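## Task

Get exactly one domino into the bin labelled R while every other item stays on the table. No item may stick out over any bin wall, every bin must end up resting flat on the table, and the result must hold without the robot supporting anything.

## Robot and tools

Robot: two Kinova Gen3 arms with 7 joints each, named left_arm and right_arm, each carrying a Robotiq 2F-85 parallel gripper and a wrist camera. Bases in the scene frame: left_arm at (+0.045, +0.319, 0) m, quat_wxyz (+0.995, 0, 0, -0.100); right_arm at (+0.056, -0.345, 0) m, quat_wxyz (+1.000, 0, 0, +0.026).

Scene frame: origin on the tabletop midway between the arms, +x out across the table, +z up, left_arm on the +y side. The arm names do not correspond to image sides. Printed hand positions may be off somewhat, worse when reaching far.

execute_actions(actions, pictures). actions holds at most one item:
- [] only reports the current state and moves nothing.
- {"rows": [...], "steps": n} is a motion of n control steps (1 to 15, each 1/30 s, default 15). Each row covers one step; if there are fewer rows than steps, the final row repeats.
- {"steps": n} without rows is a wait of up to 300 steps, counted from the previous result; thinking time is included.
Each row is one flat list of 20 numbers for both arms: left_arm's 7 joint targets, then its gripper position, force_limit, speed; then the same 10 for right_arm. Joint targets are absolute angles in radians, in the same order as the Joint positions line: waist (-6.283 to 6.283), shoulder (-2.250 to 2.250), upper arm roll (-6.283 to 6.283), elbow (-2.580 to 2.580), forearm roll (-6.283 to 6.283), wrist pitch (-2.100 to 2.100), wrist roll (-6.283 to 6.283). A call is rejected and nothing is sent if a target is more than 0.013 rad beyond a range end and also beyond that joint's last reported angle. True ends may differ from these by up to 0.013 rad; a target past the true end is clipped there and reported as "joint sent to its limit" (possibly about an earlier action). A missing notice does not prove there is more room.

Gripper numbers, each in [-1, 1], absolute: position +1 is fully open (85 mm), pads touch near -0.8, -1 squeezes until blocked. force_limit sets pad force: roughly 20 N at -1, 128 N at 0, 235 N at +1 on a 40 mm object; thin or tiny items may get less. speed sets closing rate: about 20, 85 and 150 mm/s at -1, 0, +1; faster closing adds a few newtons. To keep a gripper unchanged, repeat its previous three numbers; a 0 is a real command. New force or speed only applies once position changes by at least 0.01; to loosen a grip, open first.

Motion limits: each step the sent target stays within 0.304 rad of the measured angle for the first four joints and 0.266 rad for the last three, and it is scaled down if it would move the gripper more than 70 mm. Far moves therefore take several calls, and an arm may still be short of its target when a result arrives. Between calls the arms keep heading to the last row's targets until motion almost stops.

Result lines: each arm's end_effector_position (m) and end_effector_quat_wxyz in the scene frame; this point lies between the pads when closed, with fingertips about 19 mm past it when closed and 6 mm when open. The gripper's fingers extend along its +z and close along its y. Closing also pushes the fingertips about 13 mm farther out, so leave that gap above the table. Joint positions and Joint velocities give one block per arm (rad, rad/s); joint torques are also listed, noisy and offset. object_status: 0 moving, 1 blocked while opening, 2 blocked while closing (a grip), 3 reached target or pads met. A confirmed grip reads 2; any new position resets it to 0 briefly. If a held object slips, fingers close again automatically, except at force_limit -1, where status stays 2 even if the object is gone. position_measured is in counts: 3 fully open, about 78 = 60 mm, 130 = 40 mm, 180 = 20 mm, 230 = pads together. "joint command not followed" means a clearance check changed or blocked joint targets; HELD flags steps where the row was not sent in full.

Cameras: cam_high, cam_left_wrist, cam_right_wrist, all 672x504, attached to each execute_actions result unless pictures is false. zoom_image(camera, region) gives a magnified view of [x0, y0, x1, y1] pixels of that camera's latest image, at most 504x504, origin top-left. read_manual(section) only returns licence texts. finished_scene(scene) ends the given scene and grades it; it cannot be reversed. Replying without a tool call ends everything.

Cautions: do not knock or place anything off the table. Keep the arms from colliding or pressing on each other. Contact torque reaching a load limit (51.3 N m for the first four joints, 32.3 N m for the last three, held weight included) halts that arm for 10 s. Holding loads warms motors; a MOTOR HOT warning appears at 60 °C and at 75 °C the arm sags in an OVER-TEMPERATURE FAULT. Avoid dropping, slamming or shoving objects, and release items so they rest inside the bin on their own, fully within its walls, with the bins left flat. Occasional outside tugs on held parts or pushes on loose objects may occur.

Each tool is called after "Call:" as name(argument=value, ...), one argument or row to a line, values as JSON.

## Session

Call:
execute_actions(
  actions=[],
)

Scene clock: 0.00 s of 4800.00 s.
left_arm: end_effector_position=(+0.5412, +0.8703, +0.2989) position_measured=3 object_status=3 end_effector_quat_wxyz=(+0.370, +0.083, +0.824, +0.421) | right_arm: end_effector_position=(+0.4947, -0.1943, +0.1323) position_measured=3 object_status=3 end_effector_quat_wxyz=(-0.044, +0.104, +0.984, +0.136)
Joint positions: left_arm=[-1.039  0.587 -0.163  1.766 -0.56  -0.469  1.13 ] | right_arm=[-0.14   0.567 -0.003  1.73  -0.371  0.884  1.408]
Joint velocities: left_arm=[ 0.    -0.     0.001 -0.001  0.    -0.    -0.001] | right_arm=[ 0.     0.    -0.    -0.    -0.     0.001  0.001]
Joint torques (N m, as the joint torque sensors report them, + toward a larger angle): no reading

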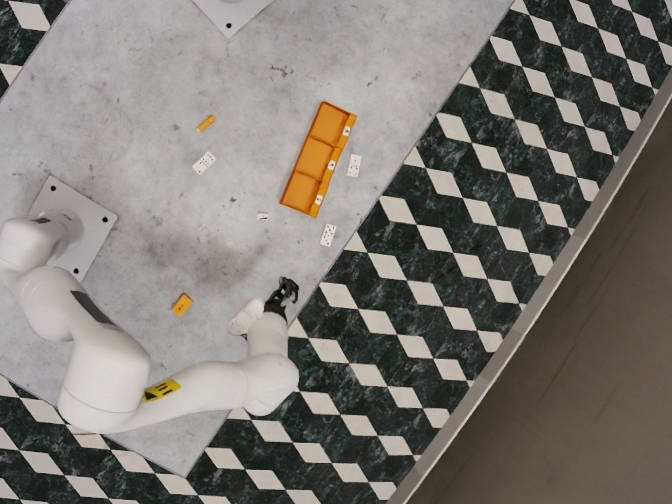

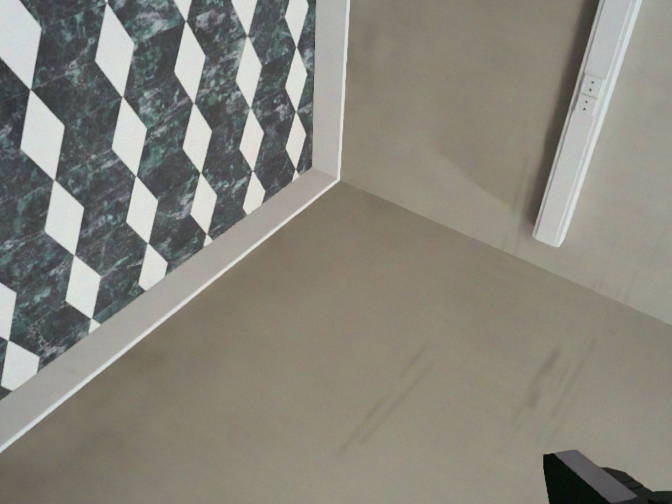

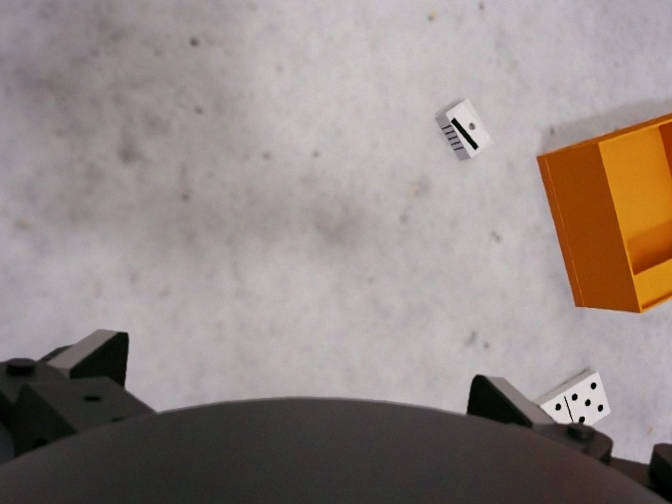

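Call:
zoom_image(
  camera="cam_high",
  region=[260, 95, 380, 255],
)

Call:
zoom_image(
  camera="cam_high",
  region=[305, 120, 365, 210],
)

Call:
zoom_image(
  camera="cam_high",
  region=[170, 105, 250, 185],
)

Region (260, 95, 380, 255) of cam_high's 672x504 image, scaled by 3.150, with more detail than that image has; it fills the left 378 columns of this view, and the rest is white.

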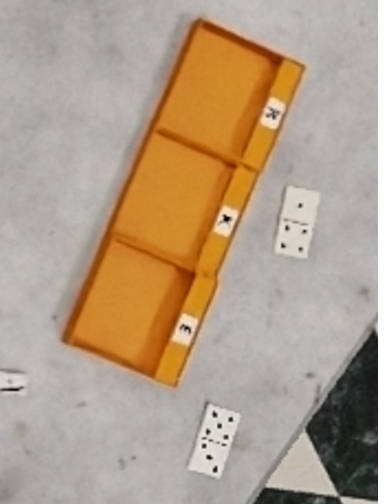

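Region (305, 120, 365, 210) of cam_high's 672x504 image, scaled by 5.600, with more detail than that image has.

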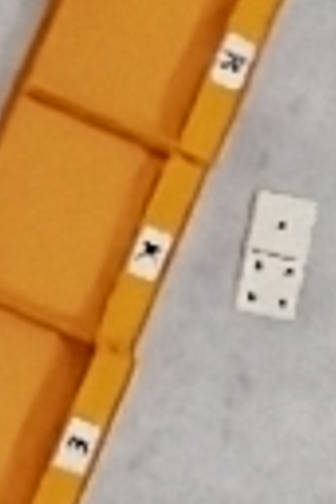

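Region (170, 105, 250, 185) of cam_high's 672x504 image, scaled by 6.300, with more detail than that image has.

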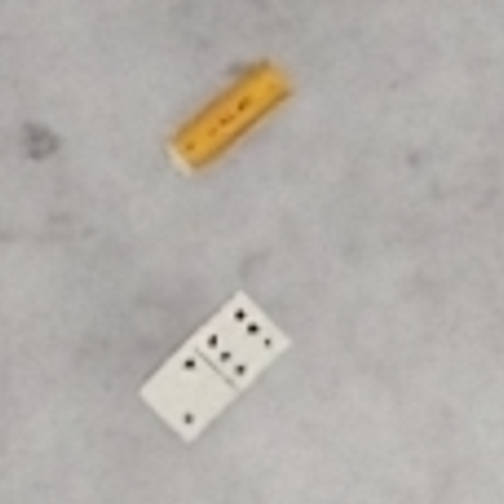

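Call:
execute_actions(
  actions=[
    {"rows":[[-1.039,0.587,-0.163,1.766,-0.56,-0.469,1.13,1,0,0,-0.576,0.8551,0,1.2116,0,1.0749,2.81,1,-1,0]],"steps":15},
  ],
  pictures=false,
)

Call:
execute_actions(
  actions=[
    {"steps":45},
  ],
)

Scene clock: 23.80 s of 4800.00 s.
left_arm: end_effector_position=(+0.5412, +0.8705, +0.2988) position_measured=3 object_status=3 end_effector_quat_wxyz=(+0.370, +0.084, +0.824, +0.421) | right_arm: end_effector_position=(+0.5315, -0.0710, +0.0945) position_measured=3 object_status=3 end_effector_quat_wxyz=(-0.031, -0.327, +0.944, +0.031)
Joint positions: left_arm=[-1.039  0.587 -0.163  1.766 -0.56  -0.469  1.13 ] | right_arm=[-0.475  0.8   -0.     1.354 -0.084  1.039  1.756]
Joint velocities: left_arm=[-0.    -0.001  0.001 -0.002  0.001  0.    -0.001] | right_arm=[-0.606  0.329 -0.015 -0.886  0.519  0.213  1.197]
Joint torques (N m, as the joint torque sensors report them, + toward a larger angle): left_arm=[ -0.15 -19.44  -0.5   -8.66   0.16  -2.61  -0.33] | right_arm=[  0.92 -22.76   0.22  -6.79   0.1    0.69  -0.29]
Steps of this call (steps 1 to 90: nothing new was sent; then 20.30 s passed at rest; steps 91 to 105: all 15 steps of this action). Readings (joint positions | what the end effector reports):
91: left_arm=[-1.039 0.587 -0.163 1.766 -0.560 -0.469 1.130] | right_arm=[-0.142 0.569 -0.003 1.729 -0.371 0.885 1.408] | left_arm position_measured=3 object_status=3 | right_arm position_measured=3 object_status=3
92: left_arm=[-1.039 0.587 -0.163 1.766 -0.560 -0.469 1.130] | right_arm=[-0.149 0.575 -0.002 1.723 -0.366 0.889 1.413] | left_arm position_measured=3 object_status=3 | right_arm position_measured=3 object_status=3
94: left_arm=[-1.039 0.587 -0.163 1.766 -0.560 -0.469 1.130] | right_arm=[-0.179 0.603 -0.001 1.695 -0.343 0.905 1.436] | left_arm position_measured=3 object_status=3 | right_arm position_measured=3 object_status=3
98: left_arm=[-1.039 0.587 -0.163 1.766 -0.560 -0.469 1.130] | right_arm=[-0.297 0.699 -0.000 1.581 -0.242 0.969 1.536] | left_arm position_measured=3 object_status=3 | right_arm position_measured=3 object_status=3
105: the state above

Scene clock: 25.30 s of 4800.00 s.
left_arm: end_effector_position=(+0.5412, +0.8705, +0.2988) position_measured=3 object_status=3 end_effector_quat_wxyz=(+0.370, +0.084, +0.824, +0.421) | right_arm: end_effector_position=(+0.5513, -0.0162, +0.1000) position_measured=3 object_status=3 end_effector_quat_wxyz=(+0.000, +0.804, -0.595, -0.000)
Joint positions: left_arm=[-1.039  0.587 -0.163  1.766 -0.56  -0.469  1.13 ] | right_arm=[-0.576  0.855  0.     1.212  0.     1.075  2.81 ]
Joint velocities: left_arm=[-0.001 -0.     0.001  0.002  0.     0.     0.002] | right_arm=[ 0.     0.    -0.001 -0.001  0.    -0.001 -0.   ]
Joint torques (N m, as the joint torque sensors report them, + toward a larger angle): left_arm=[ -0.34 -19.31  -0.5   -8.48   0.32  -2.45  -0.31] | right_arm=[  0.33 -23.9    0.17  -8.22   0.2    0.44  -0.45]
Steps of this call (steps 1 to 45: the robot went on to your last target). Readings (joint positions | what the end effector reports):
1: left_arm=[-1.039 0.587 -0.163 1.766 -0.560 -0.469 1.130] | right_arm=[-0.494 0.810 -0.001 1.327 -0.068 1.045 1.796] | left_arm position_measured=3 object_status=3 | right_arm position_measured=3 object_status=3
2: left_arm=[-1.039 0.587 -0.163 1.766 -0.560 -0.469 1.130] | right_arm=[-0.509 0.819 -0.001 1.304 -0.054 1.051 1.837] | left_arm position_measured=3 object_status=3 | right_arm position_measured=3 object_status=3
4: left_arm=[-1.039 0.587 -0.163 1.766 -0.560 -0.469 1.130] | right_arm=[-0.533 0.831 -0.001 1.269 -0.033 1.060 1.918] | left_arm position_measured=3 object_status=3 | right_arm position_measured=3 object_status=3
8: left_arm=[-1.039 0.587 -0.163 1.766 -0.560 -0.469 1.130] | right_arm=[-0.559 0.845 -0.001 1.233 -0.012 1.069 2.081] | left_arm position_measured=3 object_status=3 | right_arm position_measured=3 object_status=3
45: the state above
All arms were judged still, so your last target was given up. Only a new action makes them travel on or press farther. Fingers that are still opening or closing keep moving.

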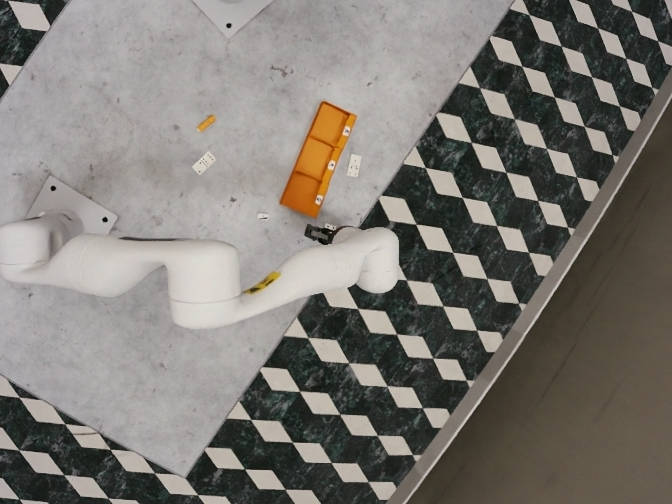

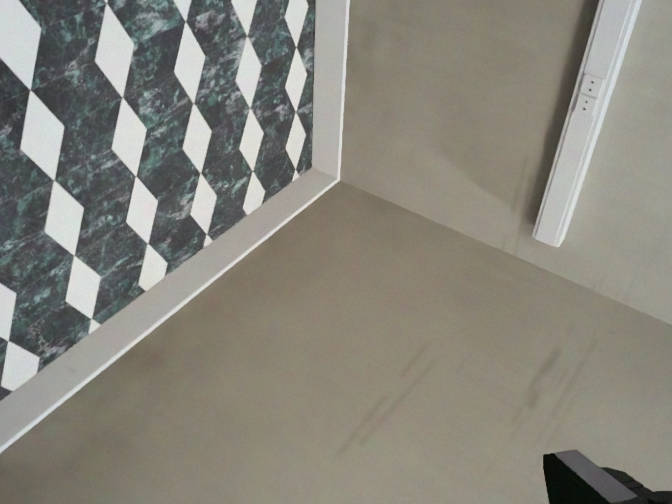

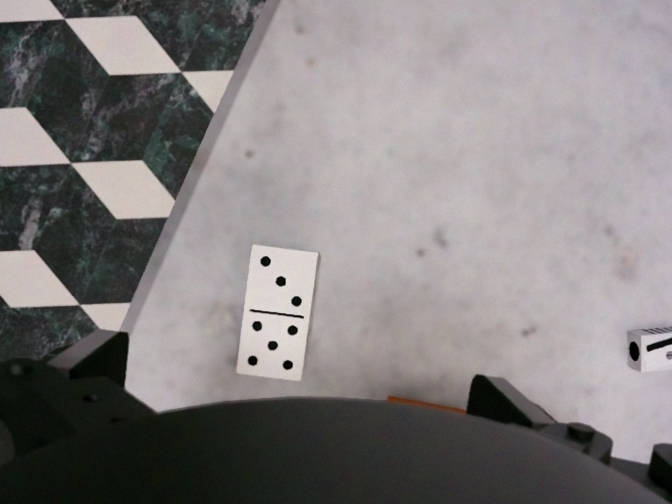

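Call:
execute_actions(
  actions=[
    {"rows":[[-1.039,0.587,-0.163,1.766,-0.56,-0.469,1.13,1,0,0,-0.5616,0.964,0,1.2365,0,0.941,2.824,0.1,-1,0.3]],"steps":15},
  ],
  pictures=false,
)

Call:
execute_actions(
  actions=[
    {"steps":10},
  ],
)

Scene clock: 37.47 s of 4800.00 s.
left_arm: end_effector_position=(+0.5412, +0.8705, +0.2988) position_measured=3 object_status=3 end_effector_quat_wxyz=(+0.370, +0.084, +0.824, +0.421) | right_arm: end_effector_position=(+0.5608, -0.0199, +0.0288) position_measured=111 object_status=0 end_effector_quat_wxyz=(-0.000, +0.804, -0.595, +0.000)
Joint positions: left_arm=[-1.039  0.587 -0.163  1.766 -0.56  -0.469  1.13 ] | right_arm=[-0.562  0.963 -0.     1.237 -0.     0.941  2.824]
Joint velocities: left_arm=[ 0.003 -0.    -0.002  0.     0.001 -0.    -0.001] | right_arm=[ 0.003  0.008 -0.001 -0.     0.     0.001 -0.   ]
Joint torques (N m, as the joint torque sensors report them, + toward a larger angle): left_arm=[ -0.37 -19.12  -0.5   -8.45   0.23  -2.6   -0.25] | right_arm=[  0.49 -24.89   0.33  -7.64   0.25   0.37  -0.47]
Steps of this call (steps 1 to 90: nothing new was sent; then 8.67 s passed at rest; steps 91 to 105: all 15 steps of this action). Readings (joint positions | what the end effector reports):
91: left_arm=[-1.039 0.587 -0.163 1.766 -0.560 -0.469 1.130] | right_arm=[-0.576 0.856 -0.000 1.212 -0.000 1.074 2.810] | left_arm position_measured=3 object_status=3 | right_arm position_measured=3 object_status=0
92: left_arm=[-1.039 0.587 -0.163 1.766 -0.560 -0.469 1.130] | right_arm=[-0.575 0.862 -0.000 1.212 -0.000 1.068 2.811] | left_arm position_measured=3 object_status=3 | right_arm position_measured=5 object_status=0
94: left_arm=[-1.039 0.587 -0.163 1.766 -0.560 -0.469 1.130] | right_arm=[-0.571 0.891 -0.000 1.217 -0.000 1.035 2.814] | left_arm position_measured=3 object_status=3 | right_arm position_measured=17 object_status=0
98: left_arm=[-1.039 0.587 -0.163 1.766 -0.560 -0.469 1.130] | right_arm=[-0.563 0.956 0.000 1.236 0.000 0.951 2.823] | left_arm position_measured=3 object_status=3 | right_arm position_measured=52 object_status=0
105: the state above

Scene clock: 37.80 s of 4800.00 s.
left_arm: end_effector_position=(+0.5412, +0.8705, +0.2988) position_measured=3 object_status=3 end_effector_quat_wxyz=(+0.370, +0.084, +0.824, +0.421) | right_arm: end_effector_position=(+0.5607, -0.0201, +0.0283) position_measured=117 object_status=0 end_effector_quat_wxyz=(-0.000, +0.804, -0.595, +0.000)
Joint positions: left_arm=[-1.039  0.587 -0.163  1.766 -0.56  -0.469  1.13 ] | right_arm=[-0.562  0.964  0.     1.237  0.     0.941  2.824]
Joint velocities: left_arm=[ 0.001 -0.001 -0.001 -0.003  0.001 -0.    -0.   ] | right_arm=[-0.     0.    -0.001  0.    -0.    -0.     0.   ]
Joint torques (N m, as the joint torque sensors report them, + toward a larger angle): left_arm=[ -0.37 -19.58  -0.77  -8.29   0.38  -2.7   -0.29] | right_arm=[  0.48 -24.51   0.3   -7.67   0.28   0.28  -0.41]
Steps of this call (steps 1 to 10: the robot went on to your last target). Readings (joint positions | what the end effector reports):
1: left_arm=[-1.039 0.587 -0.163 1.766 -0.560 -0.469 1.130] | right_arm=[-0.562 0.963 0.000 1.237 0.000 0.941 2.824] | left_arm position_measured=3 object_status=3 | right_arm position_measured=114 object_status=0
2: left_arm=[-1.039 0.587 -0.163 1.766 -0.560 -0.469 1.130] | right_arm=[-0.562 0.964 0.000 1.237 0.000 0.941 2.824] | left_arm position_measured=3 object_status=3 | right_arm position_measured=115 object_status=0
4: left_arm=[-1.039 0.587 -0.163 1.766 -0.560 -0.469 1.130] | right_arm=[-0.562 0.964 0.000 1.237 0.000 0.941 2.824] | left_arm position_measured=3 object_status=3 | right_arm position_measured=116 object_status=0
8: left_arm=[-1.039 0.587 -0.163 1.766 -0.560 -0.469 1.130] | right_arm=[-0.562 0.964 0.000 1.237 0.000 0.941 2.824] | left_arm position_measured=3 object_status=3 | right_arm position_measured=117 object_status=0
10: the state above

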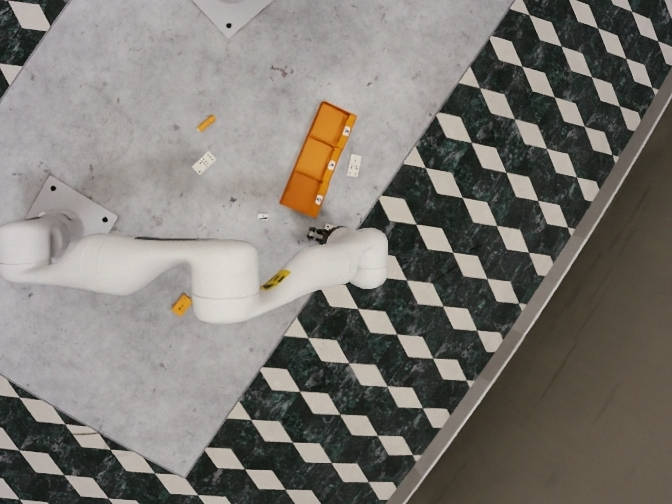

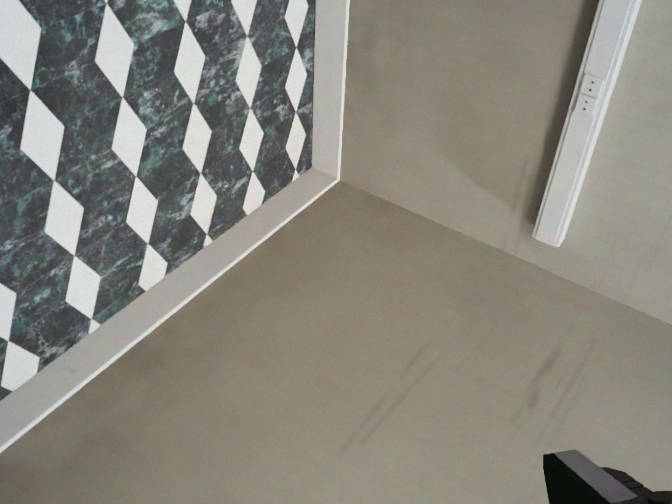

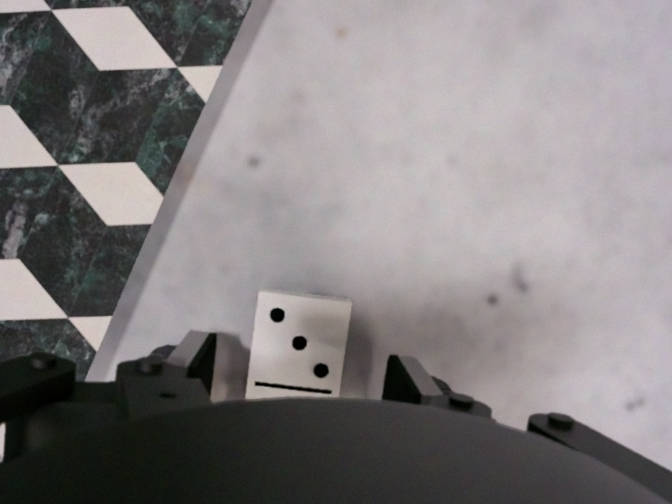

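Centered. Lower to z≈0.020 and close.

Call:
execute_actions(
  actions=[
    {"rows":[[-1.039,0.587,-0.163,1.766,-0.56,-0.469,1.13,1,0,0,-0.5616,0.977,0,1.237,0,0.9276,2.824,0.1,-1,0.3],[-1.039,0.587,-0.163,1.766,-0.56,-0.469,1.13,1,0,0,-0.5616,0.977,0,1.237,0,0.9276,2.824,0.1,-1,0.3],[-1.039,0.587,-0.163,1.766,-0.56,-0.469,1.13,1,0,0,-0.5616,0.977,0,1.237,0,0.9276,2.824,0.1,-1,0.3],[-1.039,0.587,-0.163,1.766,-0.56,-0.469,1.13,1,0,0,-0.5616,0.977,0,1.237,0,0.9276,2.824,0.1,-1,0.3],[-1.039,0.587,-0.163,1.766,-0.56,-0.469,1.13,1,0,0,-0.5616,0.977,0,1.237,0,0.9276,2.824,0.1,-1,0.3],[-1.039,0.587,-0.163,1.766,-0.56,-0.469,1.13,1,0,0,-0.5616,0.977,0,1.237,0,0.9276,2.824,-1,-0.7,-0.4]],"steps":15},
  ],
  pictures=false,
)

Call:
execute_actions(
  actions=[
    {"steps":15},
  ],
)

Scene clock: 45.93 s of 4800.00 s.
left_arm: end_effector_position=(+0.5412, +0.8705, +0.2988) position_measured=3 object_status=3 end_effector_quat_wxyz=(+0.370, +0.084, +0.824, +0.421) | right_arm: end_effector_position=(+0.5612, -0.0197, +0.0204) position_measured=155 object_status=0 end_effector_quat_wxyz=(-0.000, +0.804, -0.595, +0.000)
Joint positions: left_arm=[-1.039  0.587 -0.163  1.766 -0.56  -0.469  1.13 ] | right_arm=[-0.562  0.977 -0.     1.237  0.     0.928  2.824]
Joint velocities: left_arm=[ 0.     0.     0.     0.002  0.     0.    -0.   ] | right_arm=[-0.001  0.    -0.     0.002  0.     0.001  0.   ]
Joint torques (N m, as the joint torque sensors report them, + toward a larger angle): left_arm=[ -0.57 -19.31  -0.41  -8.64   0.24  -2.56  -0.25] | right_arm=[  0.44 -24.64   0.26  -7.61   0.15   0.28  -0.4 ]
Steps of this call (steps 1 to 15: the robot went on to your last target; steps 16 to 90: nothing new was sent; then 4.63 s passed at rest; steps 91 to 105: all 15 steps of this action). Readings (joint positions | what the end effector reports):
91: left_arm=[-1.039 0.587 -0.163 1.766 -0.560 -0.469 1.130] | right_arm=[-0.562 0.965 0.000 1.236 -0.000 0.940 2.824] | left_arm position_measured=3 object_status=3 | right_arm position_measured=117 object_status=3
92: left_arm=[-1.039 0.587 -0.163 1.766 -0.560 -0.469 1.130] | right_arm=[-0.562 0.970 0.000 1.236 0.000 0.936 2.824] | left_arm position_measured=3 object_status=3 | right_arm position_measured=117 object_status=3
94: left_arm=[-1.039 0.587 -0.163 1.766 -0.560 -0.469 1.130] | right_arm=[-0.562 0.976 -0.000 1.237 -0.000 0.929 2.824] | left_arm position_measured=3 object_status=3 | right_arm position_measured=117 object_status=3
98: left_arm=[-1.039 0.587 -0.163 1.766 -0.560 -0.469 1.130] | right_arm=[-0.562 0.977 -0.000 1.237 -0.000 0.928 2.824] | left_arm position_measured=3 object_status=3 | right_arm position_measured=121 object_status=0
105: the state above

Scene clock: 46.43 s of 4800.00 s.
left_arm: end_effector_position=(+0.5412, +0.8705, +0.2988) position_measured=3 object_status=3 end_effector_quat_wxyz=(+0.370, +0.084, +0.824, +0.421) | right_arm: end_effector_position=(+0.5612, -0.0197, +0.0206) position_measured=172 object_status=2 end_effector_quat_wxyz=(-0.000, +0.804, -0.595, +0.000)
Joint positions: left_arm=[-1.039  0.587 -0.163  1.766 -0.56  -0.469  1.13 ] | right_arm=[-0.562  0.977  0.     1.237  0.     0.928  2.824]
Joint velocities: left_arm=[-0.001 -0.     0.001  0.002  0.001  0.     0.   ] | right_arm=[-0.001  0.     0.001  0.    -0.    -0.001 -0.001]
Joint torques (N m, as the joint torque sensors report them, + toward a larger angle): left_arm=[ -0.23 -19.49  -0.61  -8.33   0.1   -2.62  -0.34] | right_arm=[  0.32 -24.45   0.29  -7.49   0.21   0.32  -0.47]
Steps of this call (steps 1 to 15: the robot went on to your last target). Readings (joint positions | what the end effector reports):
1: left_arm=[-1.039 0.587 -0.163 1.766 -0.560 -0.469 1.130] | right_arm=[-0.562 0.977 0.000 1.237 0.000 0.928 2.824] | left_arm position_measured=3 object_status=3 | right_arm position_measured=160 object_status=0
2: left_arm=[-1.039 0.587 -0.163 1.766 -0.560 -0.469 1.130] | right_arm=[-0.562 0.977 0.000 1.237 0.000 0.928 2.824] | left_arm position_measured=3 object_status=3 | right_arm position_measured=165 object_status=0
4: left_arm=[-1.039 0.587 -0.163 1.766 -0.560 -0.469 1.130] | right_arm=[-0.562 0.977 0.000 1.237 0.000 0.928 2.824] | left_arm position_measured=3 object_status=3 | right_arm position_measured=172 object_status=0
8: left_arm=[-1.039 0.587 -0.163 1.766 -0.560 -0.469 1.130] | right_arm=[-0.562 0.977 0.000 1.237 0.000 0.928 2.824] | left_arm position_measured=3 object_status=3 | right_arm position_measured=172 object_status=0
15: the state above
All arms were judged still, so your last target was given up. Only a new action makes them travel on or press farther. Fingers that are still opening or closing keep moving.

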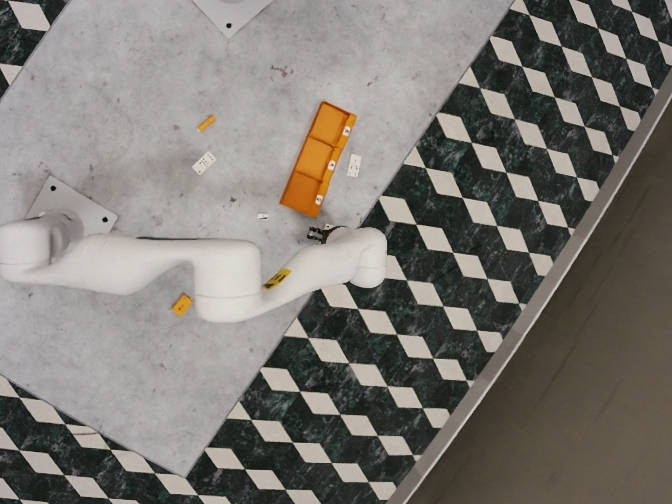

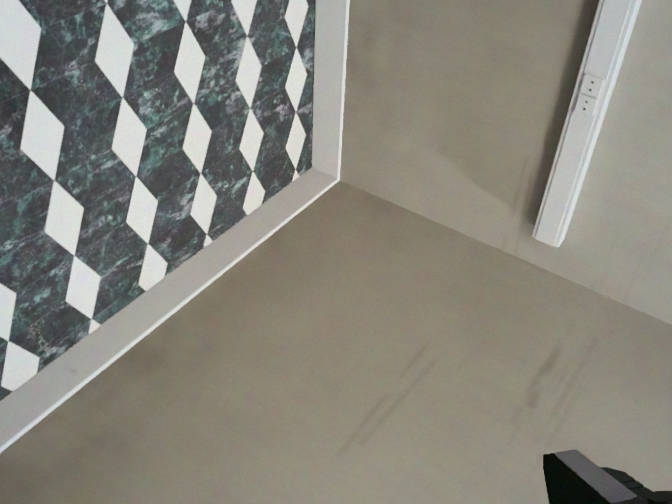

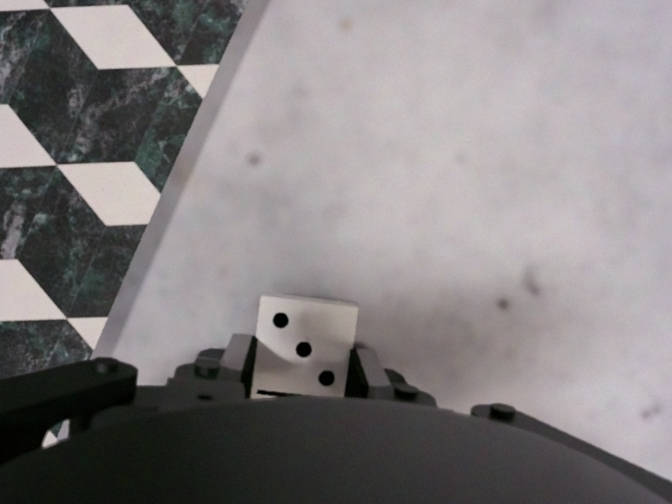

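Call:
execute_actions(
  actions=[
    {"rows":[[-1.039,0.587,-0.163,1.766,-0.56,-0.469,1.13,1,0,0,-0.5616,0.85,0,1.19,0,1.1016,2.824,-1,-0.7,-0.4],[-1.039,0.587,-0.163,1.766,-0.56,-0.469,1.13,1,0,0,-0.5616,0.85,0,1.19,0,1.1016,2.824,-1,-0.7,-0.4],[-1.039,0.587,-0.163,1.766,-0.56,-0.469,1.13,1,0,0,-0.5616,0.85,0,1.19,0,1.1016,2.824,-1,-0.7,-0.4],[-1.039,0.587,-0.163,1.766,-0.56,-0.469,1.13,1,0,0,-0.5616,0.85,0,1.19,0,1.1016,2.824,-1,-0.7,-0.4],[-1.039,0.587,-0.163,1.766,-0.56,-0.469,1.13,1,0,0,-0.5616,0.85,0,1.19,0,1.1016,2.824,-1,-0.7,-0.4],[-1.039,0.587,-0.163,1.766,-0.56,-0.469,1.13,1,0,0,-0.5616,0.85,0,1.19,0,1.1016,2.824,-1,-0.7,-0.4],[-1.039,0.587,-0.163,1.766,-0.56,-0.469,1.13,1,0,0,-0.5616,0.85,0,1.19,0,1.1016,2.824,-1,-0.7,-0.4],[-1.039,0.587,-0.163,1.766,-0.56,-0.469,1.13,1,0,0,-0.5616,0.85,0,1.19,0,1.1016,2.824,-1,-0.7,-0.4],[-1.039,0.587,-0.163,1.766,-0.56,-0.469,1.13,1,0,0,-0.5616,0.85,0,1.19,0,1.1016,2.824,-1,-0.7,-0.4],[-1.039,0.587,-0.163,1.766,-0.56,-0.469,1.13,1,0,0,-0.5616,0.85,0,1.19,0,1.1016,2.824,-1,-0.7,-0.4],[-1.039,0.587,-0.163,1.766,-0.56,-0.469,1.13,1,0,0,-0.969,0.9617,0,0.9135,0,1.2664,3.90,-1,-0.7,-0.4]],"steps":15},
  ],
  pictures=false,
)

Call:
execute_actions(
  actions=[
    {"steps":42},
  ],
)

Scene clock: 62.30 s of 4800.00 s.
left_arm: end_effector_position=(+0.5412, +0.8705, +0.2988) position_measured=3 object_status=3 end_effector_quat_wxyz=(+0.370, +0.084, +0.824, +0.421) | right_arm: end_effector_position=(+0.5469, +0.0103, +0.1076) position_measured=172 object_status=2 end_effector_quat_wxyz=(+0.003, +0.833, -0.553, +0.002)
Joint positions: left_arm=[-1.039  0.587 -0.163  1.766 -0.56  -0.469  1.13 ] | right_arm=[-0.621  0.876  0.004  1.139  0.002  1.132  2.871]
Joint velocities: left_arm=[ 0.001  0.001  0.002 -0.     0.002  0.001 -0.   ] | right_arm=[-0.73   0.26   0.014 -0.604  0.014  0.358  0.627]
Joint torques (N m, as the joint torque sensors report them, + toward a larger angle): left_arm=[ -0.23 -19.31  -0.65  -8.54   0.26  -2.64  -0.24] | right_arm=[ -6.66 -25.65  -3.83  -9.72  -0.73   0.08  -0.36]
Steps of this call (steps 1 to 90: nothing new was sent; then 12.37 s passed at rest; steps 91 to 105: all 15 steps of this action). Readings (joint positions | what the end effector reports):
91: left_arm=[-1.039 0.587 -0.163 1.766 -0.560 -0.469 1.130] | right_arm=[-0.562 0.975 -0.000 1.237 0.000 0.929 2.824] | left_arm position_measured=3 object_status=3 | right_arm position_measured=172 object_status=2
92: left_arm=[-1.039 0.587 -0.163 1.766 -0.560 -0.469 1.130] | right_arm=[-0.562 0.970 -0.000 1.236 -0.000 0.936 2.824] | left_arm position_measured=3 object_status=3 | right_arm position_measured=172 object_status=2
94: left_arm=[-1.039 0.587 -0.163 1.766 -0.560 -0.469 1.130] | right_arm=[-0.562 0.942 -0.000 1.226 -0.000 0.972 2.824] | left_arm position_measured=3 object_status=3 | right_arm position_measured=172 object_status=2
98: left_arm=[-1.039 0.587 -0.163 1.766 -0.560 -0.469 1.130] | right_arm=[-0.562 0.866 0.000 1.195 0.000 1.079 2.824] | left_arm position_measured=3 object_status=3 | right_arm position_measured=172 object_status=2
105: the state above

Scene clock: 63.70 s of 4800.00 s.
left_arm: end_effector_position=(+0.5412, +0.8705, +0.2988) position_measured=3 object_status=3 end_effector_quat_wxyz=(+0.370, +0.084, +0.824, +0.421) | right_arm: end_effector_position=(+0.4143, +0.1919, +0.1200) position_measured=172 object_status=2 end_effector_quat_wxyz=(-0.000, +0.995, +0.104, -0.000)
Joint positions: left_arm=[-1.039  0.587 -0.163  1.766 -0.56  -0.469  1.13 ] | right_arm=[-0.969  0.962 -0.     0.913 -0.     1.266  3.9  ]
Joint velocities: left_arm=[-0.    -0.001 -0.     0.    -0.001 -0.001 -0.001] | right_arm=[ 0.001 -0.     0.     0.001  0.     0.    -0.001]
Joint torques (N m, as the joint torque sensors report them, + toward a larger angle): left_arm=[ -0.3  -19.51  -0.35  -8.57   0.31  -2.57  -0.35] | right_arm=[  0.45 -26.1    0.25  -9.05   0.16   0.35  -0.41]
Steps of this call (steps 1 to 42: the robot went on to your last target). Readings (joint positions | what the end effector reports):
1: left_arm=[-1.039 0.587 -0.163 1.766 -0.560 -0.469 1.130] | right_arm=[-0.645 0.884 0.004 1.120 0.002 1.143 2.892] | left_arm position_measured=3 object_status=3 | right_arm position_measured=172 object_status=2
2: left_arm=[-1.039 0.587 -0.163 1.766 -0.560 -0.469 1.130] | right_arm=[-0.668 0.892 0.003 1.103 0.002 1.154 2.913] | left_arm position_measured=3 object_status=3 | right_arm position_measured=172 object_status=2
4: left_arm=[-1.039 0.587 -0.163 1.766 -0.560 -0.469 1.130] | right_arm=[-0.714 0.905 0.003 1.073 0.003 1.173 2.954] | left_arm position_measured=3 object_status=3 | right_arm position_measured=172 object_status=2
8: left_arm=[-1.039 0.587 -0.163 1.766 -0.560 -0.469 1.130] | right_arm=[-0.804 0.930 0.004 1.018 0.004 1.208 3.055] | left_arm position_measured=3 object_status=3 | right_arm position_measured=172 object_status=2
42: the state above

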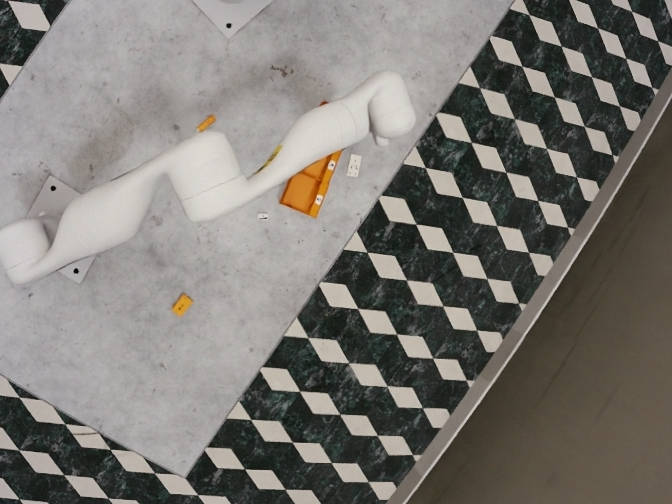

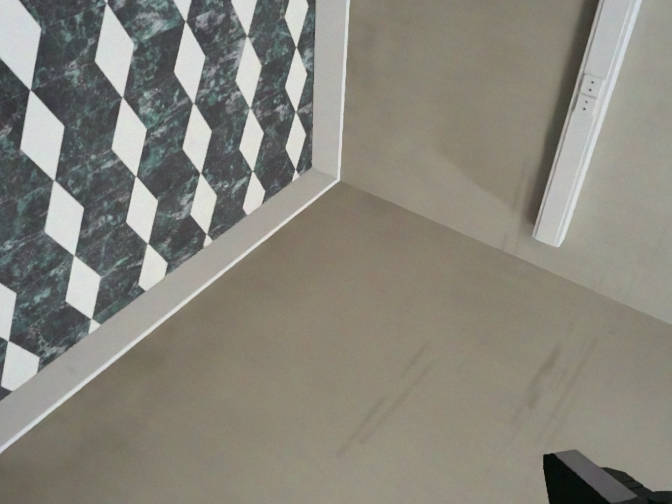

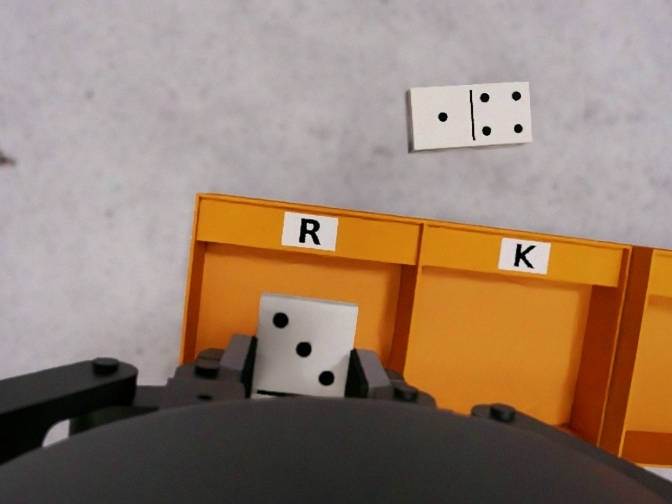

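Call:
execute_actions(
  actions=[
    {"rows":[[-1.039,0.587,-0.163,1.766,-0.56,-0.469,1.13,1,0,0,-0.969,1.0133,0,0.9703,0,1.158,3.90,-1,-0.7,-0.4],[-1.039,0.587,-0.163,1.766,-0.56,-0.469,1.13,1,0,0,-0.969,1.0133,0,0.9703,0,1.158,3.90,-1,-0.7,-0.4],[-1.039,0.587,-0.163,1.766,-0.56,-0.469,1.13,1,0,0,-0.969,1.0133,0,0.9703,0,1.158,3.90,-1,-0.7,-0.4],[-1.039,0.587,-0.163,1.766,-0.56,-0.469,1.13,1,0,0,-0.969,1.0133,0,0.9703,0,1.158,3.90,-1,-0.7,-0.4],[-1.039,0.587,-0.163,1.766,-0.56,-0.469,1.13,1,0,0,-0.969,1.0133,0,0.9703,0,1.158,3.90,-1,-0.7,-0.4],[-1.039,0.587,-0.163,1.766,-0.56,-0.469,1.13,1,0,0,-0.969,1.022,0,0.976,0,1.1436,3.90,-1,-0.7,-0.4],[-1.039,0.587,-0.163,1.766,-0.56,-0.469,1.13,1,0,0,-0.969,1.031,0,0.9815,0,1.1291,3.90,-1,-0.7,-0.4],[-1.039,0.587,-0.163,1.766,-0.56,-0.469,1.13,1,0,0,-0.969,1.039,0,0.986,0,1.1166,3.90,-1,-0.7,-0.4],[-1.039,0.587,-0.163,1.766,-0.56,-0.469,1.13,1,0,0,-0.969,1.047,0,0.990,0,1.1046,3.90,-1,-0.7,-0.4],[-1.039,0.587,-0.163,1.766,-0.56,-0.469,1.13,1,0,0,-0.969,1.054,0,0.9935,0,1.0941,3.90,-1,-0.7,-0.4],[-1.039,0.587,-0.163,1.766,-0.56,-0.469,1.13,1,0,0,-0.969,1.060,0,0.9965,0,1.0851,3.90,-1,-0.7,-0.4],[-1.039,0.587,-0.163,1.766,-0.56,-0.469,1.13,1,0,0,-0.969,1.064,0,0.9983,0,1.0793,3.90,-1,-0.7,-0.4],[-1.039,0.587,-0.163,1.766,-0.56,-0.469,1.13,1,0,0,-0.969,1.0671,0,0.9996,0,1.0749,3.90,-1,-0.7,-0.4]],"steps":15},
  ],
  pictures=false,
)

Call:
execute_actions(
  actions=[
    {"steps":12},
  ],
)

Scene clock: 98.73 s of 4800.00 s.
left_arm: end_effector_position=(+0.5412, +0.8705, +0.2988) position_measured=3 object_status=3 end_effector_quat_wxyz=(+0.370, +0.084, +0.824, +0.421) | right_arm: end_effector_position=(+0.4142, +0.1918, +0.0287) position_measured=172 object_status=2 end_effector_quat_wxyz=(+0.000, +0.995, +0.104, -0.000)
Joint positions: left_arm=[-1.039  0.587 -0.163  1.766 -0.56  -0.469  1.13 ] | right_arm=[-0.969  1.065 -0.     0.999 -0.     1.078  3.9  ]
Joint velocities: left_arm=[ 0.    -0.    -0.001  0.001  0.001  0.     0.   ] | right_arm=[-0.002  0.049 -0.002  0.031 -0.    -0.074  0.   ]
Joint torques (N m, as the joint torque sensors report them, + toward a larger angle): left_arm=[ -0.38 -19.41  -0.44  -8.7    0.17  -2.58  -0.26] | right_arm=[  0.45 -30.47   0.26  -9.99   0.22   0.18  -0.39]
Steps of this call (steps 1 to 15: the robot went on to your last target; steps 16 to 90: nothing new was sent; then 31.53 s passed at rest; steps 91 to 105: all 15 steps of this action). Readings (joint positions | what the end effector reports):
91: left_arm=[-1.039 0.587 -0.163 1.766 -0.560 -0.469 1.130] | right_arm=[-0.969 0.963 0.000 0.914 0.000 1.265 3.900] | left_arm position_measured=3 object_status=3 | right_arm position_measured=172 object_status=2
92: left_arm=[-1.039 0.587 -0.163 1.766 -0.560 -0.469 1.130] | right_arm=[-0.969 0.967 0.000 0.919 0.000 1.255 3.900] | left_arm position_measured=3 object_status=3 | right_arm position_measured=172 object_status=2
94: left_arm=[-1.039 0.587 -0.163 1.766 -0.560 -0.469 1.130] | right_arm=[-0.969 0.990 0.000 0.943 0.000 1.207 3.900] | left_arm position_measured=3 object_status=3 | right_arm position_measured=172 object_status=2
98: left_arm=[-1.039 0.587 -0.163 1.766 -0.560 -0.469 1.130] | right_arm=[-0.969 1.023 -0.000 0.976 -0.000 1.144 3.900] | left_arm position_measured=3 object_status=3 | right_arm position_measured=172 object_status=2
105: the state above

Scene clock: 99.13 s of 4800.00 s.
left_arm: end_effector_position=(+0.5412, +0.8705, +0.2988) position_measured=3 object_status=3 end_effector_quat_wxyz=(+0.370, +0.084, +0.824, +0.421) | right_arm: end_effector_position=(+0.4145, +0.1922, +0.0278) position_measured=172 object_status=2 end_effector_quat_wxyz=(-0.000, +0.995, +0.104, +0.000)
Joint positions: left_arm=[-1.039  0.587 -0.163  1.766 -0.56  -0.469  1.13 ] | right_arm=[-0.969  1.066  0.     0.999 -0.     1.075  3.9  ]
Joint velocities: left_arm=[-0.     0.     0.    -0.    -0.001  0.001 -0.001] | right_arm=[-0.002 -0.     0.001 -0.001 -0.     0.001  0.001]
Joint torques (N m, as the joint torque sensors report them, + toward a larger angle): left_arm=[ -0.27 -19.48  -0.49  -8.44   0.26  -2.6   -0.4 ] | right_arm=[  0.47 -25.5    0.25  -8.16   0.23   0.18  -0.47]
Steps of this call (steps 1 to 12: the robot went on to your last target). Readings (joint positions | what the end effector reports):
1: left_arm=[-1.039 0.587 -0.163 1.766 -0.560 -0.469 1.130] | right_arm=[-0.969 1.066 -0.000 1.000 -0.000 1.076 3.900] | left_arm position_measured=3 object_status=3 | right_arm position_measured=172 object_status=2
2: left_arm=[-1.039 0.587 -0.163 1.766 -0.560 -0.469 1.130] | right_arm=[-0.969 1.066 -0.000 1.000 -0.000 1.076 3.900] | left_arm position_measured=3 object_status=3 | right_arm position_measured=172 object_status=2
4: left_arm=[-1.039 0.587 -0.163 1.766 -0.560 -0.469 1.130] | right_arm=[-0.969 1.066 -0.000 0.999 -0.000 1.075 3.900] | left_arm position_measured=3 object_status=3 | right_arm position_measured=172 object_status=2
8: left_arm=[-1.039 0.587 -0.163 1.766 -0.560 -0.469 1.130] | right_arm=[-0.969 1.066 0.000 0.999 -0.000 1.075 3.900] | left_arm position_measured=3 object_status=3 | right_arm position_measured=172 object_status=2
12: the state above

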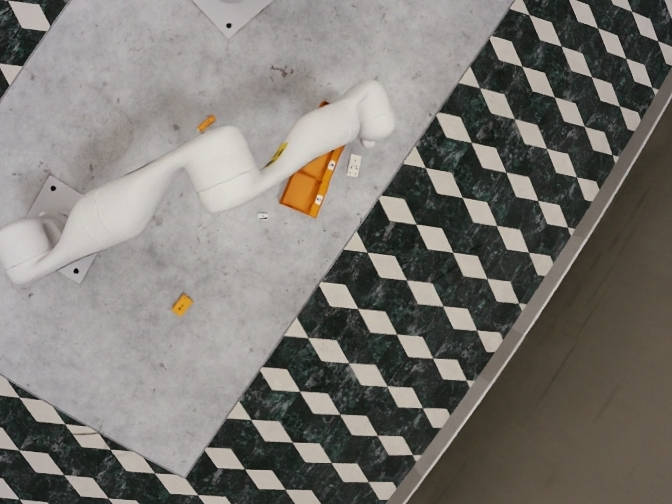

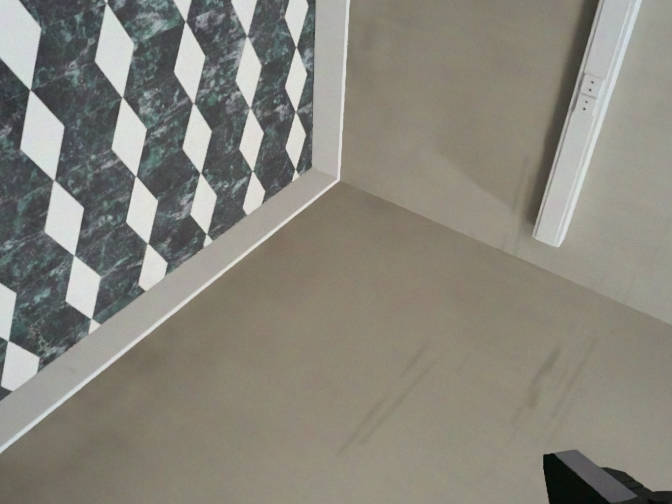

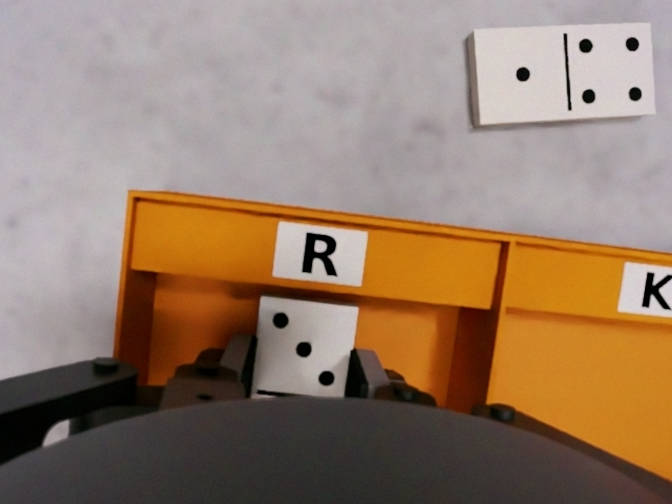

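Light floor contact; release and lift.

Call:
execute_actions(
  actions=[
    {"rows":[[-1.039,0.587,-0.163,1.766,-0.56,-0.469,1.13,1,0,0,-0.969,1.065,0,0.999,0,1.0776,3.90,-0.1,-0.7,-0.4]],"steps":11},
  ],
  pictures=false,
)

Call:
execute_actions(
  actions=[
    {"rows":[[-1.039,0.587,-0.163,1.766,-0.56,-0.469,1.13,1,0,0,-0.969,1.0133,0,0.9703,0,1.158,3.90,-0.1,-0.7,-0.4],[-1.039,0.587,-0.163,1.766,-0.56,-0.469,1.13,1,0,0,-0.969,1.0133,0,0.9703,0,1.158,3.90,-0.1,-0.7,-0.4],[-1.039,0.587,-0.163,1.766,-0.56,-0.469,1.13,1,0,0,-0.969,1.0133,0,0.9703,0,1.158,3.90,-0.1,-0.7,-0.4],[-1.039,0.587,-0.163,1.766,-0.56,-0.469,1.13,1,0,0,-0.969,0.85,0,0.9135,0,1.378,3.90,-0.1,-0.7,-0.4]],"steps":15},
  ],
  pictures=false,
)

Call:
execute_actions(
  actions=[
    {"steps":15},
  ],
)

Scene clock: 107.23 s of 4800.00 s.
left_arm: end_effector_position=(+0.5412, +0.8705, +0.2988) position_measured=3 object_status=3 end_effector_quat_wxyz=(+0.370, +0.084, +0.824, +0.421) | right_arm: end_effector_position=(+0.4143, +0.1919, +0.0286) position_measured=142 object_status=0 end_effector_quat_wxyz=(-0.000, +0.995, +0.104, +0.000)
Joint positions: left_arm=[-1.039  0.587 -0.163  1.766 -0.56  -0.469  1.13 ] | right_arm=[-0.969  1.065 -0.     0.999  0.     1.078  3.9  ]
Joint velocities: left_arm=[ 0.     0.     0.    -0.001  0.     0.001  0.001] | right_arm=[ 0.002  0.     0.001 -0.003  0.    -0.     0.001]
Joint torques (N m, as the joint torque sensors report them, + toward a larger angle): left_arm=[ -0.41 -19.2   -0.54  -8.7    0.28  -2.62  -0.29] | right_arm=[  0.44 -26.45   0.29  -8.33   0.2    0.26  -0.32]
Steps of this call (steps 1 to 15: the robot went on to your last target; steps 16 to 90: nothing new was sent; then 4.73 s passed at rest; steps 91 to 101: all 11 steps of this action). Readings (joint positions | what the end effector reports):
91: left_arm=[-1.039 0.587 -0.163 1.766 -0.560 -0.469 1.130] | right_arm=[-0.969 1.066 0.000 0.999 -0.000 1.075 3.900] | left_arm position_measured=3 object_status=3 | right_arm position_measured=172 object_status=0
92: left_arm=[-1.039 0.587 -0.163 1.766 -0.560 -0.469 1.130] | right_arm=[-0.969 1.065 -0.000 0.999 -0.000 1.076 3.900] | left_arm position_measured=3 object_status=3 | right_arm position_measured=172 object_status=0
94: left_arm=[-1.039 0.587 -0.163 1.766 -0.560 -0.469 1.130] | right_arm=[-0.969 1.065 0.000 0.999 0.000 1.077 3.900] | left_arm position_measured=3 object_status=3 | right_arm position_measured=164 object_status=0
98: left_arm=[-1.039 0.587 -0.163 1.766 -0.560 -0.469 1.130] | right_arm=[-0.969 1.065 0.000 0.999 -0.000 1.078 3.900] | left_arm position_measured=3 object_status=3 | right_arm position_measured=146 object_status=0
101: the state above

Scene clock: 107.73 s of 4800.00 s.
left_arm: end_effector_position=(+0.5412, +0.8705, +0.2988) position_measured=3 object_status=3 end_effector_quat_wxyz=(+0.370, +0.084, +0.824, +0.421) | right_arm: end_effector_position=(+0.4042, +0.1751, +0.1893) position_measured=141 object_status=3 end_effector_quat_wxyz=(+0.000, +0.995, +0.104, +0.000)
Joint positions: left_arm=[-1.039  0.587 -0.163  1.766 -0.56  -0.469  1.13 ] | right_arm=[-0.969  0.853  0.     0.912  0.     1.376  3.9  ]
Joint velocities: left_arm=[ 0.001  0.     0.     0.002 -0.002  0.    -0.001] | right_arm=[ 0.001 -0.048 -0.002 -0.018  0.     0.062 -0.   ]
Joint torques (N m, as the joint torque sensors report them, + toward a larger angle): left_arm=[ -0.3  -19.45  -0.42  -8.48   0.14  -2.7   -0.36] | right_arm=[  0.3  -18.31   0.07  -6.87   0.23   0.06  -0.42]
Steps of this call (steps 1 to 15: all 15 steps of this action). Readings (joint positions | what the end effector reports):
1: left_arm=[-1.039 0.587 -0.163 1.766 -0.560 -0.469 1.130] | right_arm=[-0.969 1.064 -0.000 0.999 0.000 1.079 3.900] | left_arm position_measured=3 object_status=3 | right_arm position_measured=142 object_status=0
2: left_arm=[-1.039 0.587 -0.163 1.766 -0.560 -0.469 1.130] | right_arm=[-0.969 1.058 -0.000 0.997 -0.000 1.087 3.900] | left_arm position_measured=3 object_status=3 | right_arm position_measured=142 object_status=0
4: left_arm=[-1.039 0.587 -0.163 1.766 -0.560 -0.469 1.130] | right_arm=[-0.969 1.032 -0.000 0.984 -0.000 1.126 3.900] | left_arm position_measured=3 object_status=3 | right_arm position_measured=141 object_status=0
8: left_arm=[-1.039 0.587 -0.163 1.766 -0.560 -0.469 1.130] | right_arm=[-0.969 0.951 -0.000 0.952 -0.000 1.236 3.900] | left_arm position_measured=3 object_status=3 | right_arm position_measured=141 object_status=3
15: the state above

Scene clock: 108.23 s of 4800.00 s.
left_arm: end_effector_position=(+0.5412, +0.8705, +0.2988) position_measured=3 object_status=3 end_effector_quat_wxyz=(+0.370, +0.084, +0.824, +0.421) | right_arm: end_effector_position=(+0.4037, +0.1746, +0.1910) position_measured=141 object_status=3 end_effector_quat_wxyz=(-0.000, +0.995, +0.104, +0.000)
Joint positions: left_arm=[-1.039  0.587 -0.163  1.766 -0.56  -0.469  1.13 ] | right_arm=[-0.969  0.85   0.     0.913  0.     1.378  3.9  ]
Joint velocities: left_arm=[ 0.001 -0.001 -0.002  0.    -0.    -0.001 -0.   ] | right_arm=[-0.001 -0.     0.001  0.001  0.     0.    -0.001]
Joint torques (N m, as the joint torque sensors report them, + toward a larger angle): left_arm=[ -0.27 -19.06  -0.41  -8.47   0.15  -2.57  -0.18] | right_arm=[  0.42 -24.84   0.2   -9.32   0.31   0.24  -0.43]
Steps of this call (steps 1 to 15: the robot went on to your last target). Readings (joint positions | what the end effector reports):
1: left_arm=[-1.039 0.587 -0.163 1.766 -0.560 -0.469 1.130] | right_arm=[-0.969 0.853 0.000 0.913 0.000 1.377 3.900] | left_arm position_measured=3 object_status=3 | right_arm position_measured=141 object_status=3
2: left_arm=[-1.039 0.587 -0.163 1.766 -0.560 -0.469 1.130] | right_arm=[-0.969 0.852 0.000 0.913 0.000 1.378 3.900] | left_arm position_measured=3 object_status=3 | right_arm position_measured=141 object_status=3
4: left_arm=[-1.039 0.587 -0.163 1.766 -0.560 -0.469 1.130] | right_arm=[-0.969 0.851 0.000 0.913 -0.000 1.378 3.900] | left_arm position_measured=3 object_status=3 | right_arm position_measured=141 object_status=3
8: left_arm=[-1.039 0.587 -0.163 1.766 -0.560 -0.469 1.130] | right_arm=[-0.969 0.850 -0.000 0.913 -0.000 1.378 3.900] | left_arm position_measured=3 object_status=3 | right_arm position_measured=141 object_status=3
15: the state above
All arms were judged still, so your last target was given up. Only a new action makes them travel on or press farther. Fingers that are still opening or closing keep moving.

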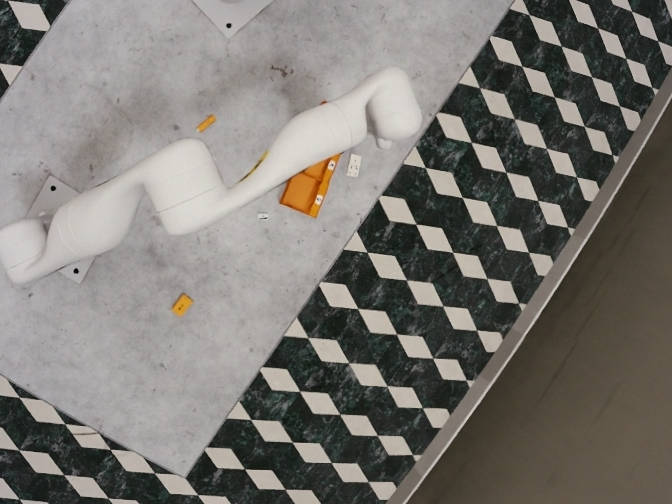

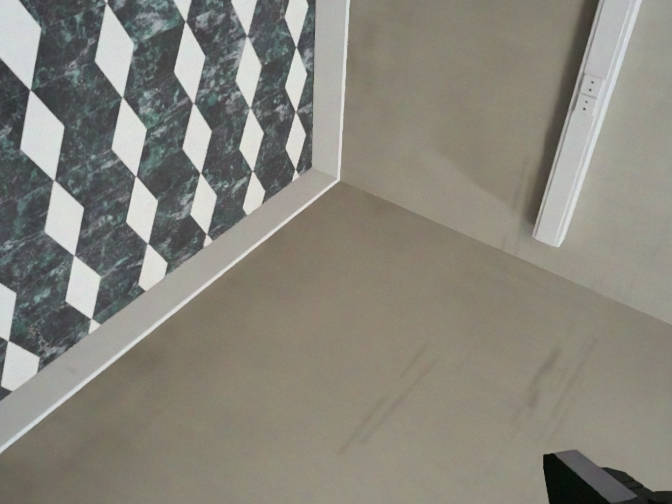

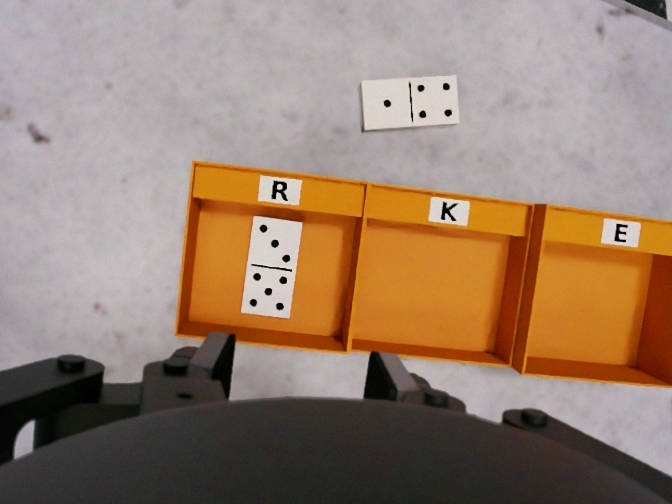

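Call:
finished_scene(
  scene=2,
)

The scene is finished: the task was done.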